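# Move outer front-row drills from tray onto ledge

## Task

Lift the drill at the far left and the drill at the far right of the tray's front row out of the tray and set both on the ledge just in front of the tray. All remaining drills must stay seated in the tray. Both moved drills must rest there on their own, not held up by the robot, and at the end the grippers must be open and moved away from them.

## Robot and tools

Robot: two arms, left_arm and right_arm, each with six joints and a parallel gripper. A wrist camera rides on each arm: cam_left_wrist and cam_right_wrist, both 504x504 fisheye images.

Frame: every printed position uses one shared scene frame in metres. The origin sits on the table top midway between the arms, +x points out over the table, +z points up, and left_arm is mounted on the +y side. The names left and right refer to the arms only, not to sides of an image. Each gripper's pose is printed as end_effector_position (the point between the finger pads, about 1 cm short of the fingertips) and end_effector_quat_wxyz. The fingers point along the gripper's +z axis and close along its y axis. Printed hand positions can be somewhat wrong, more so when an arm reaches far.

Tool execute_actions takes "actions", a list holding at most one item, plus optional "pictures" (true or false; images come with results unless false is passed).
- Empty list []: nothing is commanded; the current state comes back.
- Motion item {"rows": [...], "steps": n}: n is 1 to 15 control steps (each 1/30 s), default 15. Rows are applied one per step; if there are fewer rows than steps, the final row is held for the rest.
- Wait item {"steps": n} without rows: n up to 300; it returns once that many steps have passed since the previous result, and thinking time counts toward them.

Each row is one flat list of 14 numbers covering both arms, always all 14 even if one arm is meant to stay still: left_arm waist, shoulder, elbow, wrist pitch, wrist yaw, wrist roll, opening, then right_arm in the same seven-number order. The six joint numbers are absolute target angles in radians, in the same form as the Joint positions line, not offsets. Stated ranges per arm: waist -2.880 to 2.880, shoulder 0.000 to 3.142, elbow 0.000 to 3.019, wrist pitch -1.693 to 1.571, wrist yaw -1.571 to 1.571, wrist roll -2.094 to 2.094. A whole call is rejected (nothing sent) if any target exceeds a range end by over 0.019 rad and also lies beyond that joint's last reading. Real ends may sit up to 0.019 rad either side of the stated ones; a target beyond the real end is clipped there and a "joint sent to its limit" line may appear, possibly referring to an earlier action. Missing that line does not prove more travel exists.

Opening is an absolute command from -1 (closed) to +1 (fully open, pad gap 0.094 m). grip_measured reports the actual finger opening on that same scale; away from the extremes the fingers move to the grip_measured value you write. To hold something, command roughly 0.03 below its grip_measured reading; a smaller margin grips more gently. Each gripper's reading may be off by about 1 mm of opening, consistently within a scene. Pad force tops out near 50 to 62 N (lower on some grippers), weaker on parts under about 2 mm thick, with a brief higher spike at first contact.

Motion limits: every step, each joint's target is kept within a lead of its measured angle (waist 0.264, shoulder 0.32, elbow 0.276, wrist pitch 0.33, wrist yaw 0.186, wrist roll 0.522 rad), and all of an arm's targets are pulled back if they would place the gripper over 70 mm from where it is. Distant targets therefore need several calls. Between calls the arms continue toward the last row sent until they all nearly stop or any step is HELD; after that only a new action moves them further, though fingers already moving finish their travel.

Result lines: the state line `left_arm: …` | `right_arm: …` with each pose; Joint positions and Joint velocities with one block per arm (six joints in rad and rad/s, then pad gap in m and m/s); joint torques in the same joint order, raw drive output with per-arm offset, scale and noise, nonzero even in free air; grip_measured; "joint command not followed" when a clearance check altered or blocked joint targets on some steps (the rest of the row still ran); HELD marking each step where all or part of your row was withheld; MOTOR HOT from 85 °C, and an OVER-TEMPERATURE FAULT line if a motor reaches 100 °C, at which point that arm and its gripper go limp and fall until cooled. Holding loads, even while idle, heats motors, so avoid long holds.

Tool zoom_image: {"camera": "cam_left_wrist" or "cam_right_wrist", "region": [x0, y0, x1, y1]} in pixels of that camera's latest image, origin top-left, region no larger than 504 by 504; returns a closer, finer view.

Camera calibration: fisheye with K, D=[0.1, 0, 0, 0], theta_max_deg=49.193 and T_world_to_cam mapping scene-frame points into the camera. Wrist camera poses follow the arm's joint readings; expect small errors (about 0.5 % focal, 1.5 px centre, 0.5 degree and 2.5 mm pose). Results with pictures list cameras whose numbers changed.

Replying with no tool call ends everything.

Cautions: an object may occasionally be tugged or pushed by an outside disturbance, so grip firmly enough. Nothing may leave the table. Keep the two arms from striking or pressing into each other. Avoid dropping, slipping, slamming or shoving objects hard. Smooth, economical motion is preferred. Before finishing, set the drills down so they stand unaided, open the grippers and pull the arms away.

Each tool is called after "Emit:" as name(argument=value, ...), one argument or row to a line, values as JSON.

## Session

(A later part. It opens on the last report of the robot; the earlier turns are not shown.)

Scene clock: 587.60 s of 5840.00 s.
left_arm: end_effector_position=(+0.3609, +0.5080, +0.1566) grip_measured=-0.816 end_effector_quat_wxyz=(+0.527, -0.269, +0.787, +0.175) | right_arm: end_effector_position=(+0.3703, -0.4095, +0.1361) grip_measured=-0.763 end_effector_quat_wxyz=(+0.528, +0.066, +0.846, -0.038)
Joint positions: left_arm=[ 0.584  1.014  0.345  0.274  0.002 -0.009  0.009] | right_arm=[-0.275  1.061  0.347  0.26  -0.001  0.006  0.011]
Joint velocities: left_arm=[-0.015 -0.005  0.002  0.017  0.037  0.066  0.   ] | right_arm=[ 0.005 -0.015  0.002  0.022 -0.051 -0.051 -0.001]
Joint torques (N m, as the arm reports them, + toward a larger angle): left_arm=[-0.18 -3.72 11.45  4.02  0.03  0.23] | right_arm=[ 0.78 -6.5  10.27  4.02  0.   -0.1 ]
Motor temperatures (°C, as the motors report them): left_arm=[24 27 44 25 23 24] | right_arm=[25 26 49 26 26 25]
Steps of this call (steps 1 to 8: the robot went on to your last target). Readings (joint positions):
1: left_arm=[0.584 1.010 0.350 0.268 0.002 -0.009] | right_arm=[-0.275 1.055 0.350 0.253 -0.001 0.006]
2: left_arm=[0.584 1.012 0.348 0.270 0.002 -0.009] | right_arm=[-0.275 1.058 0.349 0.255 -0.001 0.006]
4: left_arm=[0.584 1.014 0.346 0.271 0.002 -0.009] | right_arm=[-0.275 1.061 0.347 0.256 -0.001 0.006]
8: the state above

Emit:
execute_actions(
  actions=[
    {"rows": [[0.594,1.014,0.369,0.328,0,0,-0.86,-0.264,1.05,0.359,0.315,0,0,-0.81],[0.594,1.017,0.367,0.332,0,0,-0.86,-0.264,1.053,0.358,0.319,0,0,-0.81],[0.594,1.019,0.366,0.335,0,0,-0.86,-0.264,1.055,0.357,0.322,0,0,-0.81],[0.594,1.021,0.364,0.339,0,0,-0.86,-0.264,1.057,0.355,0.326,0,0,-0.81],[0.594,1.024,0.363,0.342,0,0,-0.86,-0.264,1.06,0.354,0.33,0,0,-0.81],[0.594,1.026,0.362,0.346,0,0,-0.86,-0.264,1.062,0.353,0.333,0,0,-0.81],[0.594,1.028,0.36,0.349,0,0,-0.86,-0.264,1.064,0.352,0.337,0,0,-0.81],[0.594,1.031,0.359,0.353,0,0,-0.86,-0.264,1.067,0.351,0.34,0,0,-0.81],[0.594,1.033,0.357,0.356,0,0,-0.86,-0.264,1.069,0.35,0.344,0,0,-0.81],[0.594,1.035,0.356,0.36,0,0,-0.86,-0.264,1.071,0.349,0.348,0,0,-0.81],[0.594,1.038,0.355,0.363,0,0,-0.86,-0.264,1.074,0.348,0.351,0,0,-0.81],[0.594,1.04,0.353,0.367,0,0,-0.86,-0.264,1.076,0.346,0.355,0,0,-0.81],[0.594,1.042,0.352,0.37,0,0,-0.86,-0.264,1.078,0.345,0.358,0,0,-0.81],[0.594,1.045,0.35,0.374,0,0,-0.86,-0.264,1.081,0.344,0.362,0,0,-0.81],[0.594,1.047,0.349,0.377,0,0,-0.86,-0.264,1.083,0.343,0.365,0,0,-0.81]], "steps": 15},
  ],
  pictures=false,
)

Emit:
execute_actions(
  actions=[
    {"steps": 8},
  ],
)

Scene clock: 594.60 s of 5840.00 s.
left_arm: end_effector_position=(+0.3609, +0.5080, +0.1486) grip_measured=-0.816 end_effector_quat_wxyz=(+0.528, -0.269, +0.786, +0.175) | right_arm: end_effector_position=(+0.3715, -0.4096, +0.1313) grip_measured=-0.763 end_effector_quat_wxyz=(+0.533, +0.065, +0.843, -0.038)
Joint positions: left_arm=[ 0.584  1.042  0.331  0.32   0.002 -0.009  0.009] | right_arm=[-0.275  1.086  0.336  0.306 -0.001  0.006  0.011]
Joint velocities: left_arm=[-0.005  0.054 -0.046  0.11   0.022  0.037 -0.   ] | right_arm=[-0.005  0.073 -0.046  0.076  0.037  0.037  0.   ]
Joint torques (N m, as the arm reports them, + toward a larger angle): left_arm=[-0.17 -3.12 10.83  4.13  0.04  0.22] | right_arm=[ 0.76 -5.96  9.9   4.1   0.   -0.1 ]
Motor temperatures (°C, as the motors report them): left_arm=[24 27 44 25 23 24] | right_arm=[25 26 49 26 26 25]
Steps of this call (steps 1 to 30: the robot went on to your last target; steps 31 to 90: nothing new was sent; then 3.50 s passed at rest; steps 91 to 105: all 15 steps of this action). Readings (joint positions):
91: left_arm=[0.584 1.014 0.345 0.276 0.002 -0.009] | right_arm=[-0.275 1.061 0.347 0.260 -0.001 0.006]
92: left_arm=[0.584 1.014 0.345 0.277 0.002 -0.009] | right_arm=[-0.275 1.061 0.347 0.262 -0.001 0.006]
94: left_arm=[0.584 1.016 0.345 0.282 0.002 -0.009] | right_arm=[-0.275 1.061 0.347 0.267 -0.001 0.006]
98: left_arm=[0.584 1.024 0.344 0.297 0.002 -0.009] | right_arm=[-0.275 1.068 0.347 0.282 -0.001 0.006]
105: the state above

Scene clock: 594.87 s of 5840.00 s.
left_arm: end_effector_position=(+0.3607, +0.5078, +0.1468) grip_measured=-0.816 end_effector_quat_wxyz=(+0.528, -0.269, +0.786, +0.175) | right_arm: end_effector_position=(+0.3713, -0.4096, +0.1294) grip_measured=-0.763 end_effector_quat_wxyz=(+0.532, +0.065, +0.843, -0.038)
Joint positions: left_arm=[ 0.584  1.047  0.328  0.327  0.002 -0.009  0.009] | right_arm=[-0.275  1.091  0.333  0.313 -0.001  0.006  0.011]
Joint velocities: left_arm=[-0.015 -0.015 -0.012 -0.012 -0.081  0.066 -0.001] | right_arm=[ 0.015  0.005  0.002  0.012  0.007 -0.007  0.   ]
Joint torques (N m, as the arm reports them, + toward a larger angle): left_arm=[-0.2  -3.63 10.9   4.09  0.04  0.22] | right_arm=[ 0.75 -6.14  9.71  4.07  0.   -0.1 ]
Motor temperatures (°C, as the motors report them): left_arm=[24 27 44 25 23 24] | right_arm=[25 26 49 26 26 25]
Steps of this call (steps 1 to 8: the robot went on to your last target). Readings (joint positions):
1: left_arm=[0.584 1.044 0.329 0.323 0.002 -0.009] | right_arm=[-0.275 1.088 0.334 0.309 -0.001 0.006]
2: left_arm=[0.584 1.046 0.328 0.324 0.002 -0.009] | right_arm=[-0.275 1.090 0.333 0.311 -0.001 0.006]
4: left_arm=[0.584 1.047 0.328 0.327 0.002 -0.009] | right_arm=[-0.275 1.091 0.333 0.313 -0.001 0.006]
8: the state above
camera_calibration (this result's frames):
cam_left_wrist: T_world_to_cam=[[0.620688, -0.783936, 0.0138004, 0.173282], [-0.661856, -0.533304, -0.526814, 0.589526], [0.420349, 0.317853, -0.849868, -0.0677327], [0, 0, 0, 1]] pos_world=[0.311099, 0.471768, 0.250616]
cam_right_wrist: T_world_to_cam=[[-0.152682, -0.988224, -0.0100729, -0.348352], [-0.870399, 0.139291, -0.472233, 0.445261], [0.468075, -0.063334, -0.881416, 0.0359624], [0, 0, 0, 1]] pos_world=[0.317535, -0.403993, 0.238456]

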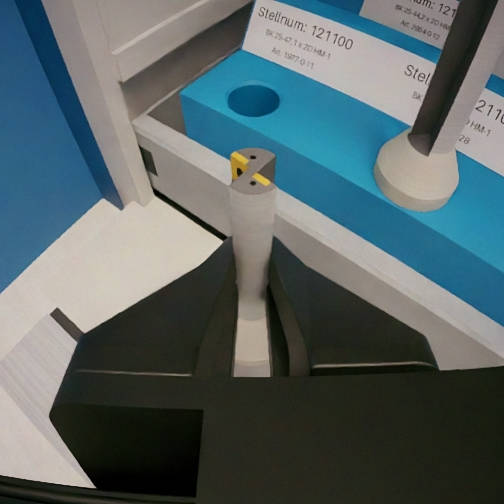

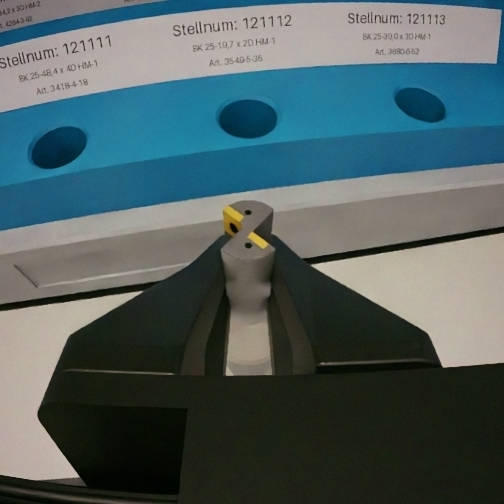

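Emit:
execute_actions(
  actions=[
    {"rows": [[0.594,1.049,0.348,0.379,0,0,-0.86,-0.264,1.086,0.342,0.366,0,0,-0.81],[0.594,1.051,0.347,0.381,0,0,-0.86,-0.264,1.088,0.341,0.368,0,0,-0.81],[0.594,1.054,0.345,0.384,0,0,-0.86,-0.264,1.091,0.339,0.371,0,0,-0.81],[0.594,1.056,0.344,0.387,0,0,-0.86,-0.264,1.093,0.338,0.374,0,0,-0.81],[0.594,1.058,0.343,0.39,0,0,-0.86,-0.264,1.095,0.337,0.377,0,0,-0.81],[0.594,1.06,0.342,0.393,0,0,-0.86,-0.264,1.098,0.336,0.38,0,0,-0.81],[0.594,1.062,0.341,0.396,0,0,-0.86,-0.264,1.1,0.335,0.383,0,0,-0.81],[0.594,1.064,0.34,0.399,0,0,-0.86,-0.264,1.102,0.334,0.386,0,0,-0.81],[0.594,1.066,0.339,0.402,0,0,-0.86,-0.264,1.104,0.333,0.389,0,0,-0.81],[0.594,1.068,0.338,0.405,0,0,-0.86,-0.264,1.106,0.332,0.392,0,0,-0.81]], "steps": 15},
  ],
  pictures=false,
)

Scene clock: 604.30 s of 5840.00 s.
left_arm: end_effector_position=(+0.3619, +0.5088, +0.1465) grip_measured=-0.816 end_effector_quat_wxyz=(+0.533, -0.268, +0.783, +0.177) | right_arm: end_effector_position=(+0.3727, -0.4098, +0.1290) grip_measured=-0.763 end_effector_quat_wxyz=(+0.539, +0.065, +0.839, -0.038)
Joint positions: left_arm=[ 0.584  1.06   0.323  0.36   0.002 -0.009  0.009] | right_arm=[-0.275  1.104  0.328  0.346 -0.001  0.006  0.011]
Joint velocities: left_arm=[ 0.015  0.005 -0.012  0.002 -0.081  0.037 -0.   ] | right_arm=[-0.005 -0.005 -0.002 -0.002  0.022 -0.037  0.   ]
Joint torques (N m, as the arm reports them, + toward a larger angle): left_arm=[-0.17 -3.08 10.18  4.    0.04  0.22] | right_arm=[ 0.63 -5.31  9.07  3.71  0.   -0.1 ]
Motor temperatures (°C, as the motors report them): left_arm=[24 27 43 25 23 24] | right_arm=[25 26 48 27 26 25]
Steps of this call (steps 1 to 15: the robot went on to your last target; steps 16 to 90: nothing new was sent; then 5.93 s passed at rest; steps 91 to 105: all 15 steps of this action). Readings (joint positions):
91: left_arm=[0.584 1.047 0.328 0.327 0.002 -0.009] | right_arm=[-0.275 1.091 0.333 0.313 -0.001 0.006]
92: left_arm=[0.584 1.047 0.328 0.328 0.002 -0.009] | right_arm=[-0.275 1.092 0.333 0.313 -0.001 0.006]
94: left_arm=[0.584 1.049 0.327 0.332 0.002 -0.009] | right_arm=[-0.275 1.094 0.333 0.318 -0.001 0.006]
98: left_arm=[0.584 1.055 0.325 0.346 0.002 -0.009] | right_arm=[-0.275 1.101 0.332 0.332 -0.001 0.006]
105: the state above

Emit:
execute_actions(
  actions=[
    {"rows": [[0.592,1.064,0.342,0.393,0,0,-0.86,-0.266,1.103,0.339,0.38,0,0,-0.81],[0.59,1.06,0.346,0.381,0,0,-0.86,-0.268,1.1,0.346,0.368,0,0,-0.81],[0.588,1.056,0.35,0.369,0,0,-0.86,-0.27,1.097,0.353,0.356,0,0,-0.81],[0.586,1.052,0.354,0.357,0,0,-0.86,-0.272,1.094,0.36,0.344,0,0,-0.81],[0.585,1.048,0.358,0.346,0,0,-0.86,-0.274,1.091,0.367,0.332,0,0,-0.81],[0.585,1.044,0.362,0.336,0,0,-0.86,-0.274,1.088,0.374,0.321,0,0,-0.81],[0.585,1.04,0.366,0.327,0,0,-0.86,-0.274,1.085,0.38,0.311,0,0,-0.81],[0.585,1.036,0.369,0.318,0,0,-0.86,-0.274,1.082,0.385,0.301,0,0,-0.81],[0.585,1.033,0.372,0.31,0,0,-0.86,-0.274,1.079,0.389,0.292,0,0,-0.81],[0.585,1.03,0.375,0.304,0,0,-0.86,-0.274,1.077,0.393,0.285,0,0,-0.81]], "steps": 15},
  ],
)

Scene clock: 618.17 s of 5840.00 s.
left_arm: end_effector_position=(+0.3606, +0.5077, +0.1457) grip_measured=-0.816 end_effector_quat_wxyz=(+0.526, -0.270, +0.788, +0.174) | right_arm: end_effector_position=(+0.3708, -0.4095, +0.1281) grip_measured=-0.763 end_effector_quat_wxyz=(+0.529, +0.066, +0.845, -0.038)
Joint positions: left_arm=[ 0.584  1.048  0.329  0.322  0.002 -0.009  0.009] | right_arm=[-0.275  1.091  0.335  0.302 -0.001  0.006  0.011]
Joint velocities: left_arm=[ 0.005 -0.005  0.002 -0.017  0.022 -0.051  0.   ] | right_arm=[-0.005 -0.005  0.007 -0.027 -0.022 -0.007  0.001]
Joint torques (N m, as the arm reports them, + toward a larger angle): left_arm=[-1.   -4.68 12.88  1.08  0.04  0.22] | right_arm=[-0.1  -6.39 13.57  1.49  0.01 -0.1 ]
Motor temperatures (°C, as the motors report them): left_arm=[24 26 43 25 23 24] | right_arm=[25 26 47 27 26 25]
Steps of this call (steps 1 to 15: the robot went on to your last target; steps 16 to 90: nothing new was sent; then 10.37 s passed at rest; steps 91 to 105: all 15 steps of this action). Readings (joint positions):
91: left_arm=[0.584 1.060 0.323 0.360 0.002 -0.009] | right_arm=[-0.275 1.104 0.328 0.346 -0.001 0.006]
92: left_arm=[0.584 1.060 0.323 0.360 0.002 -0.009] | right_arm=[-0.275 1.104 0.328 0.346 -0.001 0.006]
94: left_arm=[0.584 1.060 0.323 0.360 0.002 -0.009] | right_arm=[-0.275 1.104 0.328 0.346 -0.001 0.006]
98: left_arm=[0.584 1.057 0.324 0.349 0.002 -0.009] | right_arm=[-0.275 1.099 0.328 0.333 -0.001 0.006]
105: the state above
camera_calibration (this result's frames):
cam_left_wrist: T_world_to_cam=[[0.620746, -0.783892, 0.0137058, 0.173272], [-0.664083, -0.535004, -0.522269, 0.589753], [0.416735, 0.315095, -0.852671, -0.0655185], [0, 0, 0, 1]] pos_world=[0.311391, 0.471991, 0.249769]
cam_right_wrist: T_world_to_cam=[[-0.152765, -0.988212, -0.0100385, -0.348335], [-0.874287, 0.139876, -0.464819, 0.44501], [0.460744, -0.0622317, -0.885349, 0.0387266], [0, 0, 0, 1]] pos_world=[0.31801, -0.404065, 0.237639]

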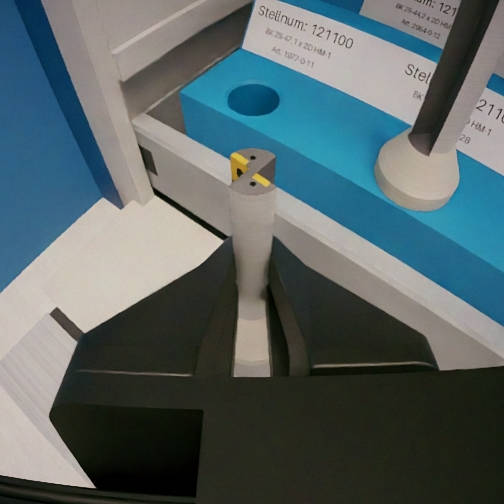

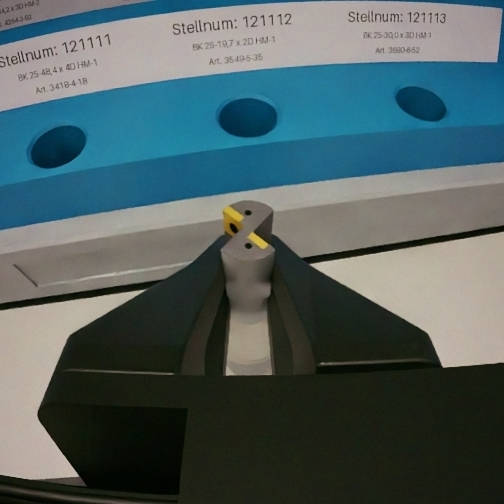

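Emit:
execute_actions(
  actions=[
    {"rows": [[0.585,1.036,0.369,0.311,0,0,-0.845,-0.274,1.081,0.384,0.292,0,0,-0.795],[0.585,1.042,0.363,0.319,0,0,-0.83,-0.274,1.085,0.374,0.299,0,0,-0.78],[0.585,1.048,0.357,0.326,0,0,-0.815,-0.274,1.089,0.365,0.306,0,0,-0.765],[0.585,1.048,0.357,0.326,0,0,-0.80,-0.274,1.089,0.365,0.306,0,0,-0.75],[0.585,1.048,0.357,0.326,0,0,-0.785,-0.274,1.089,0.365,0.306,0,0,-0.735],[0.585,1.048,0.357,0.326,0,0,-0.77,-0.274,1.089,0.365,0.306,0,0,-0.72],[0.585,1.048,0.357,0.326,0,0,-0.75,-0.274,1.089,0.365,0.306,0,0,-0.70],[0.585,1.048,0.357,0.326,0,0,-0.72,-0.274,1.089,0.365,0.306,0,0,-0.67],[0.585,1.048,0.357,0.326,0,0,-0.66,-0.274,1.089,0.365,0.306,0,0,-0.61],[0.585,1.048,0.357,0.326,0,0,-0.58,-0.274,1.089,0.365,0.306,0,0,-0.53],[0.585,1.048,0.357,0.326,0,0,-0.48,-0.274,1.089,0.365,0.306,0,0,-0.43],[0.585,1.048,0.357,0.326,0,0,-0.36,-0.274,1.089,0.365,0.306,0,0,-0.32],[0.585,1.048,0.357,0.326,0,0,-0.24,-0.274,1.089,0.365,0.306,0,0,-0.21],[0.585,1.048,0.357,0.326,0,0,-0.12,-0.274,1.089,0.365,0.306,0,0,-0.1],[0.585,1.048,0.357,0.326,0,0,0,-0.274,1.089,0.365,0.306,0,0,0]], "steps": 15},
  ],
)

Scene clock: 628.23 s of 5840.00 s.
left_arm: end_effector_position=(+0.3606, +0.5078, +0.1457) grip_measured=-0.068 end_effector_quat_wxyz=(+0.525, -0.270, +0.788, +0.174) | right_arm: end_effector_position=(+0.3709, -0.4096, +0.1282) grip_measured=-0.059 end_effector_quat_wxyz=(+0.529, +0.066, +0.845, -0.038)
Joint positions: left_arm=[ 0.584  1.048  0.329  0.321  0.002 -0.009  0.044] | right_arm=[-0.275  1.091  0.336  0.302 -0.001  0.006  0.044]
Joint velocities: left_arm=[ 0.005 -0.005 -0.002 -0.022  0.022 -0.007  0.137] | right_arm=[ 0.005 -0.005  0.012  0.002 -0.051 -0.051  0.114]
Joint torques (N m, as the arm reports them, + toward a larger angle): left_arm=[-1.   -3.37 11.36  2.08  0.04  0.22] | right_arm=[-0.25 -5.5  11.44  2.34  0.01 -0.1 ]
Motor temperatures (°C, as the motors report them): left_arm=[24 27 44 25 23 24] | right_arm=[25 26 50 26 26 25]
Steps of this call (steps 1 to 15: the robot went on to your last target; steps 16 to 90: nothing new was sent; then 6.57 s passed at rest; steps 91 to 105: all 15 steps of this action). Readings (joint positions):
91: left_arm=[0.584 1.048 0.329 0.321 0.002 -0.009] | right_arm=[-0.275 1.091 0.336 0.302 -0.001 0.006]
92: left_arm=[0.584 1.048 0.329 0.321 0.002 -0.009] | right_arm=[-0.275 1.091 0.336 0.302 -0.001 0.006]
94: left_arm=[0.584 1.048 0.329 0.321 0.002 -0.009] | right_arm=[-0.275 1.091 0.336 0.302 -0.001 0.006]
98: left_arm=[0.584 1.048 0.329 0.321 0.002 -0.009] | right_arm=[-0.275 1.091 0.336 0.302 -0.001 0.006]
105: the state above
camera_calibration (this result's frames):
cam_left_wrist: T_world_to_cam=[[0.620638, -0.783984, 0.0133474, 0.173409], [-0.664431, -0.534881, -0.521952, 0.589833], [0.416341, 0.315075, -0.85287, -0.0653487], [0, 0, 0, 1]] pos_world=[0.311487, 0.47203, 0.249816]
cam_right_wrist: T_world_to_cam=[[-0.152769, -0.988211, -0.0100369, -0.348333], [-0.874462, 0.139902, -0.464481, 0.445104], [0.46041, -0.0621814, -0.885526, 0.0388858], [0, 0, 0, 1]] pos_world=[0.318109, -0.40408, 0.237681]

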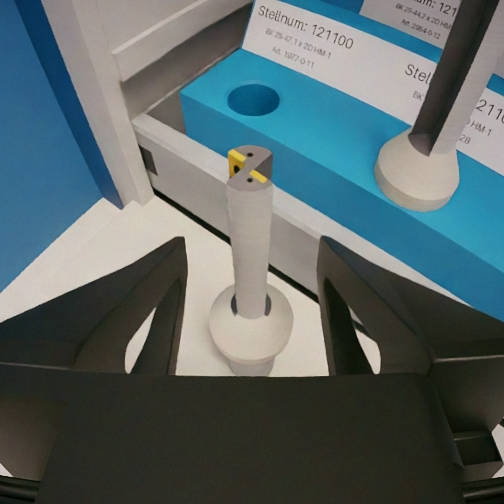

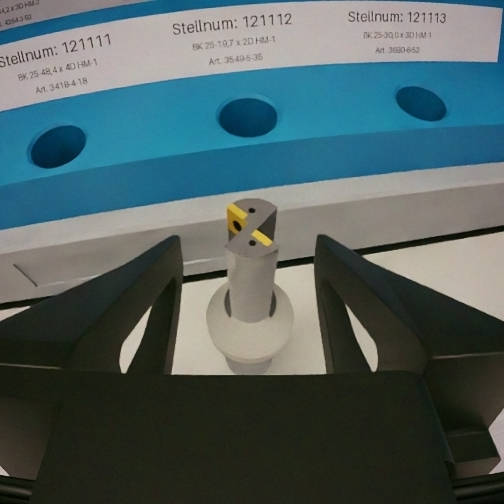

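Emit:
execute_actions(
  actions=[
    {"rows": [[0.585,1.045,0.357,0.322,0,0,0.05,-0.274,1.085,0.365,0.302,0,0,0.05],[0.585,1.034,0.357,0.312,0,0,0.1,-0.274,1.075,0.365,0.292,0,0,0.1],[0.585,1.018,0.357,0.295,0,0,0.15,-0.274,1.057,0.365,0.274,0,0,0.15],[0.585,0.995,0.357,0.271,0,0,0.2,-0.274,1.033,0.365,0.25,0,0,0.2],[0.585,0.966,0.357,0.241,0,0,0.25,-0.274,1.002,0.365,0.22,0,0,0.25],[0.585,0.931,0.357,0.205,0,0,0.3,-0.274,0.966,0.365,0.184,0,0,0.3],[0.585,0.892,0.357,0.164,0,0,0.35,-0.274,0.925,0.365,0.142,0,0,0.35],[0.585,0.849,0.357,0.12,0,0,0.4,-0.274,0.879,0.365,0.097,0,0,0.4],[0.585,0.802,0.357,0.071,0,0,0.45,-0.274,0.83,0.365,0.048,0,0,0.45],[0.585,0.752,0.357,0.02,0,0,0.5,-0.274,0.778,0.365,-0.004,0,0,0.5],[0.585,0.701,0.357,-0.033,0,0,0.55,-0.274,0.724,0.365,-0.057,0,0,0.55],[0.585,0.649,0.357,-0.087,0,0,0.6,-0.274,0.67,0.365,-0.112,0,0,0.6],[0.585,0.597,0.357,-0.141,0,0,0.65,-0.274,0.615,0.365,-0.167,0,0,0.65],[0.585,0.546,0.357,-0.194,0,0,0.7,-0.274,0.561,0.365,-0.22,0,0,0.7],[0.585,0.496,0.357,-0.245,0,0,0.75,-0.274,0.509,0.365,-0.272,0,0,0.75]], "steps": 15},
  ],
  pictures=false,
)

Emit:
execute_actions(
  actions=[
    {"rows": [[0.585,0.45,0.357,-0.294,0,0,0.8,-0.274,0.46,0.365,-0.321,0,0,0.8],[0.585,0.406,0.357,-0.338,0,0,0.85,-0.274,0.414,0.365,-0.366,0,0,0.85],[0.585,0.367,0.357,-0.379,0,0,0.9,-0.274,0.373,0.365,-0.408,0,0,0.9],[0.585,0.332,0.357,-0.415,0,0,0.95,-0.274,0.337,0.365,-0.444,0,0,0.95],[0.585,0.303,0.357,-0.445,0,0,1,-0.274,0.306,0.365,-0.474,0,0,1],[0.585,0.28,0.357,-0.469,0,0,1,-0.274,0.282,0.365,-0.498,0,0,1],[0.585,0.264,0.357,-0.486,0,0,1,-0.274,0.264,0.365,-0.516,0,0,1],[0.585,0.253,0.357,-0.496,0,0,1,-0.274,0.254,0.365,-0.526,0,0,1],[0.585,0.25,0.357,-0.5,0,0,1,-0.274,0.25,0.365,-0.53,0,0,1]], "steps": 15},
  ],
)

Scene clock: 648.73 s of 5840.00 s.
left_arm: end_effector_position=(+0.3102, +0.4693, +0.2069) grip_measured=+0.723 end_effector_quat_wxyz=(+0.531, -0.268, +0.784, +0.176) | right_arm: end_effector_position=(+0.3072, -0.4000, +0.2000) grip_measured=+0.722 end_effector_quat_wxyz=(+0.543, +0.065, +0.836, -0.039)
Joint positions: left_arm=[ 0.584  0.592  0.329 -0.121  0.002 -0.009  0.081] | right_arm=[-0.275  0.606  0.336 -0.148 -0.001  0.006  0.081]
Joint velocities: left_arm=[-0.005 -1.656  0.007 -1.526 -0.022 -0.022  0.052] | right_arm=[-0.005 -1.753 -0.012 -1.57  -0.037  0.022  0.053]
Joint torques (N m, as the arm reports them, + toward a larger angle): left_arm=[-1.01  0.58 13.54  1.41  0.04  0.22] | right_arm=[-0.09 -0.68 13.52  1.86  0.   -0.11]
Motor temperatures (°C, as the motors report them): left_arm=[24 26 43 25 23 24] | right_arm=[25 26 49 26 26 25]
Steps of this call (steps 1 to 15: the robot went on to your last target; steps 16 to 90: nothing new was sent; then 17.00 s passed at rest; steps 91 to 105: all 15 steps of this action). Readings (joint positions):
91: left_arm=[0.584 1.048 0.329 0.321 0.002 -0.009] | right_arm=[-0.275 1.091 0.336 0.302 -0.001 0.006]
92: left_arm=[0.584 1.048 0.329 0.321 0.002 -0.009] | right_arm=[-0.275 1.090 0.336 0.302 -0.001 0.006]
94: left_arm=[0.584 1.042 0.329 0.313 0.002 -0.009] | right_arm=[-0.275 1.083 0.336 0.291 -0.001 0.006]
98: left_arm=[0.584 0.954 0.329 0.210 0.002 -0.009] | right_arm=[-0.275 0.989 0.336 0.185 -0.001 0.006]
105: the state above

Scene clock: 649.23 s of 5840.00 s.
left_arm: end_effector_position=(+0.2597, +0.4307, +0.2238) grip_measured=+1.000 end_effector_quat_wxyz=(+0.523, -0.270, +0.789, +0.174) | right_arm: end_effector_position=(+0.2411, -0.3900, +0.2226) grip_measured=+1.000 end_effector_quat_wxyz=(+0.543, +0.065, +0.836, -0.039)
Joint positions: left_arm=[ 0.584  0.25   0.329 -0.481  0.002 -0.009  0.094] | right_arm=[-0.275  0.242  0.336 -0.514 -0.001  0.006  0.094]
Joint velocities: left_arm=[-0.005 -0.015 -0.007 -0.007  0.022  0.037  0.   ] | right_arm=[-0.015  0.005  0.002 -0.012 -0.066 -0.007  0.   ]
Joint torques (N m, as the arm reports them, + toward a larger angle): left_arm=[-0.99  2.62 13.82  0.98  0.03  0.22] | right_arm=[-0.13  2.01 13.83  1.61  0.   -0.1 ]
Motor temperatures (°C, as the motors report them): left_arm=[24 26 44 25 23 24] | right_arm=[25 26 49 26 26 25]
Steps of this call (steps 1 to 15: all 15 steps of this action). Readings (joint positions):
1: left_arm=[0.584 0.537 0.329 -0.172 0.002 -0.009] | right_arm=[-0.275 0.548 0.336 -0.200 -0.001 0.006]
2: left_arm=[0.584 0.486 0.329 -0.221 0.002 -0.009] | right_arm=[-0.275 0.493 0.336 -0.250 -0.001 0.006]
4: left_arm=[0.584 0.396 0.329 -0.311 0.002 -0.009] | right_arm=[-0.275 0.396 0.336 -0.341 -0.001 0.006]
8: left_arm=[0.584 0.276 0.329 -0.439 0.002 -0.009] | right_arm=[-0.275 0.268 0.336 -0.470 -0.001 0.006]
15: the state above
camera_calibration (this result's frames):
cam_left_wrist: T_world_to_cam=[[0.62069, -0.783944, 0.0132598, 0.174593], [-0.66648, -0.536445, -0.517717, 0.522564], [0.412974, 0.312504, -0.855449, 0.0701245], [0, 0, 0, 1]] pos_world=[0.210951, 0.395283, 0.328213]
cam_right_wrist: T_world_to_cam=[[-0.152434, -0.988261, -0.0101703, -0.347999], [-0.858553, 0.13751, -0.493942, 0.374571], [0.489542, -0.0665616, -0.869435, 0.171178], [0, 0, 0, 1]] pos_world=[0.184743, -0.384028, 0.330305]

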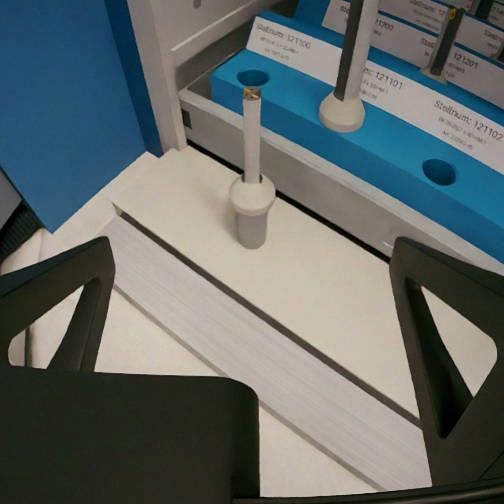

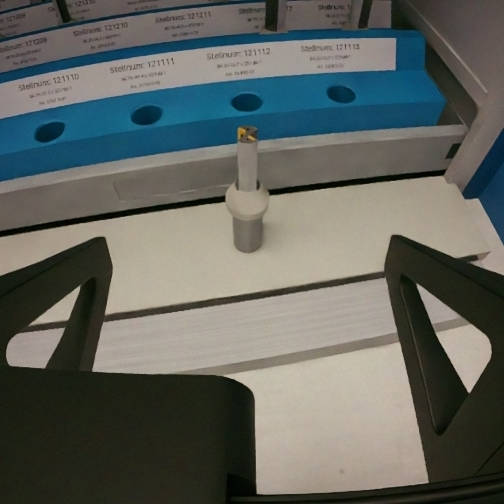

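Emit:
execute_actions(
  actions=[],
)

Scene clock: 664.57 s of 5840.00 s.
left_arm: end_effector_position=(+0.2596, +0.4307, +0.2236) grip_measured=+1.000 end_effector_quat_wxyz=(+0.523, -0.270, +0.789, +0.174) | right_arm: end_effector_position=(+0.2410, -0.3900, +0.2225) grip_measured=+1.000 end_effector_quat_wxyz=(+0.543, +0.065, +0.837, -0.039)
Joint positions: left_arm=[ 0.584  0.25   0.329 -0.482  0.002 -0.009  0.094] | right_arm=[-0.275  0.242  0.336 -0.515 -0.001  0.006  0.094]
Joint velocities: left_arm=[ 0.005 -0.005  0.017 -0.002  0.051  0.007  0.   ] | right_arm=[-0.024 -0.005 -0.002  0.002  0.022 -0.007  0.   ]
Joint torques (N m, as the arm reports them, + toward a larger angle): left_arm=[-0.99  2.21 13.76  1.08  0.04  0.22] | right_arm=[-0.17  1.86 13.76  1.6   0.   -0.11]
Motor temperatures (°C, as the motors report them): left_arm=[24 26 45 25 23 24] | right_arm=[25 26 52 26 26 25]
Steps of this call (steps 1 to 15: the robot went on to your last target; steps 16 to 90: nothing new was sent; then 12.33 s passed at rest). Readings (joint positions):
1: left_arm=[0.584 0.250 0.329 -0.482 0.002 -0.009] | right_arm=[-0.275 0.242 0.336 -0.514 -0.001 0.006]
2: left_arm=[0.584 0.250 0.329 -0.482 0.002 -0.009] | right_arm=[-0.275 0.242 0.336 -0.515 -0.001 0.006]
4: left_arm=[0.584 0.250 0.329 -0.482 0.002 -0.009] | right_arm=[-0.275 0.242 0.336 -0.515 -0.001 0.006]
8: left_arm=[0.584 0.250 0.329 -0.482 0.002 -0.009] | right_arm=[-0.275 0.242 0.336 -0.515 -0.001 0.006]
90: the state above
All arms were judged still, so your last target was given up. Only a new action makes them travel on or press farther. Fingers that are still opening or closing keep moving.
camera_calibration (this result's frames):
cam_left_wrist: T_world_to_cam=[[0.620698, -0.783938, 0.0132463, 0.174595], [-0.666794, -0.536684, -0.517064, 0.522451], [0.412455, 0.312108, -0.855844, 0.0704087], [0, 0, 0, 1]] pos_world=[0.210956, 0.395287, 0.328087]
cam_right_wrist: T_world_to_cam=[[-0.152441, -0.98826, -0.0101673, -0.348], [-0.858925, 0.137566, -0.493278, 0.374384], [0.488886, -0.066463, -0.869812, 0.171347], [0, 0, 0, 1]] pos_world=[0.184749, -0.384028, 0.330177]

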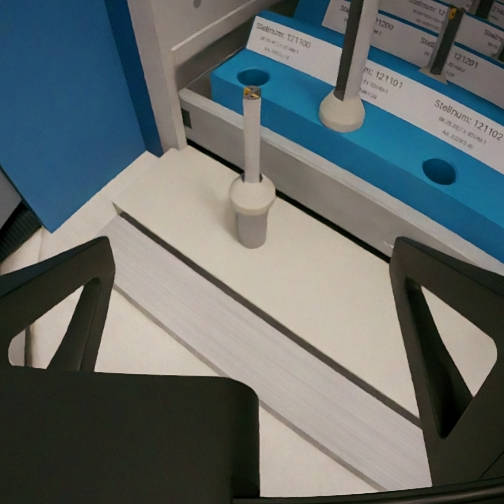

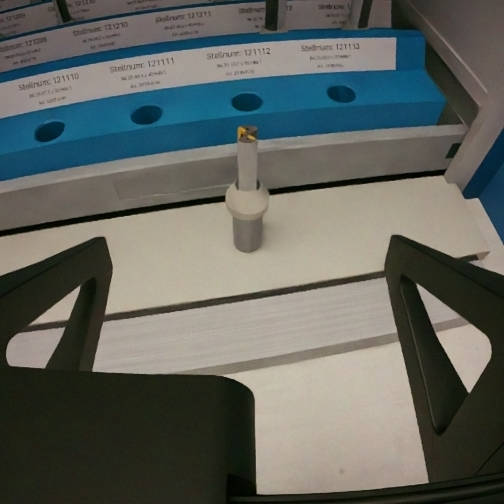

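Emit:
finished_scene(
  scene=1,
)

The scene is finished: the task was done.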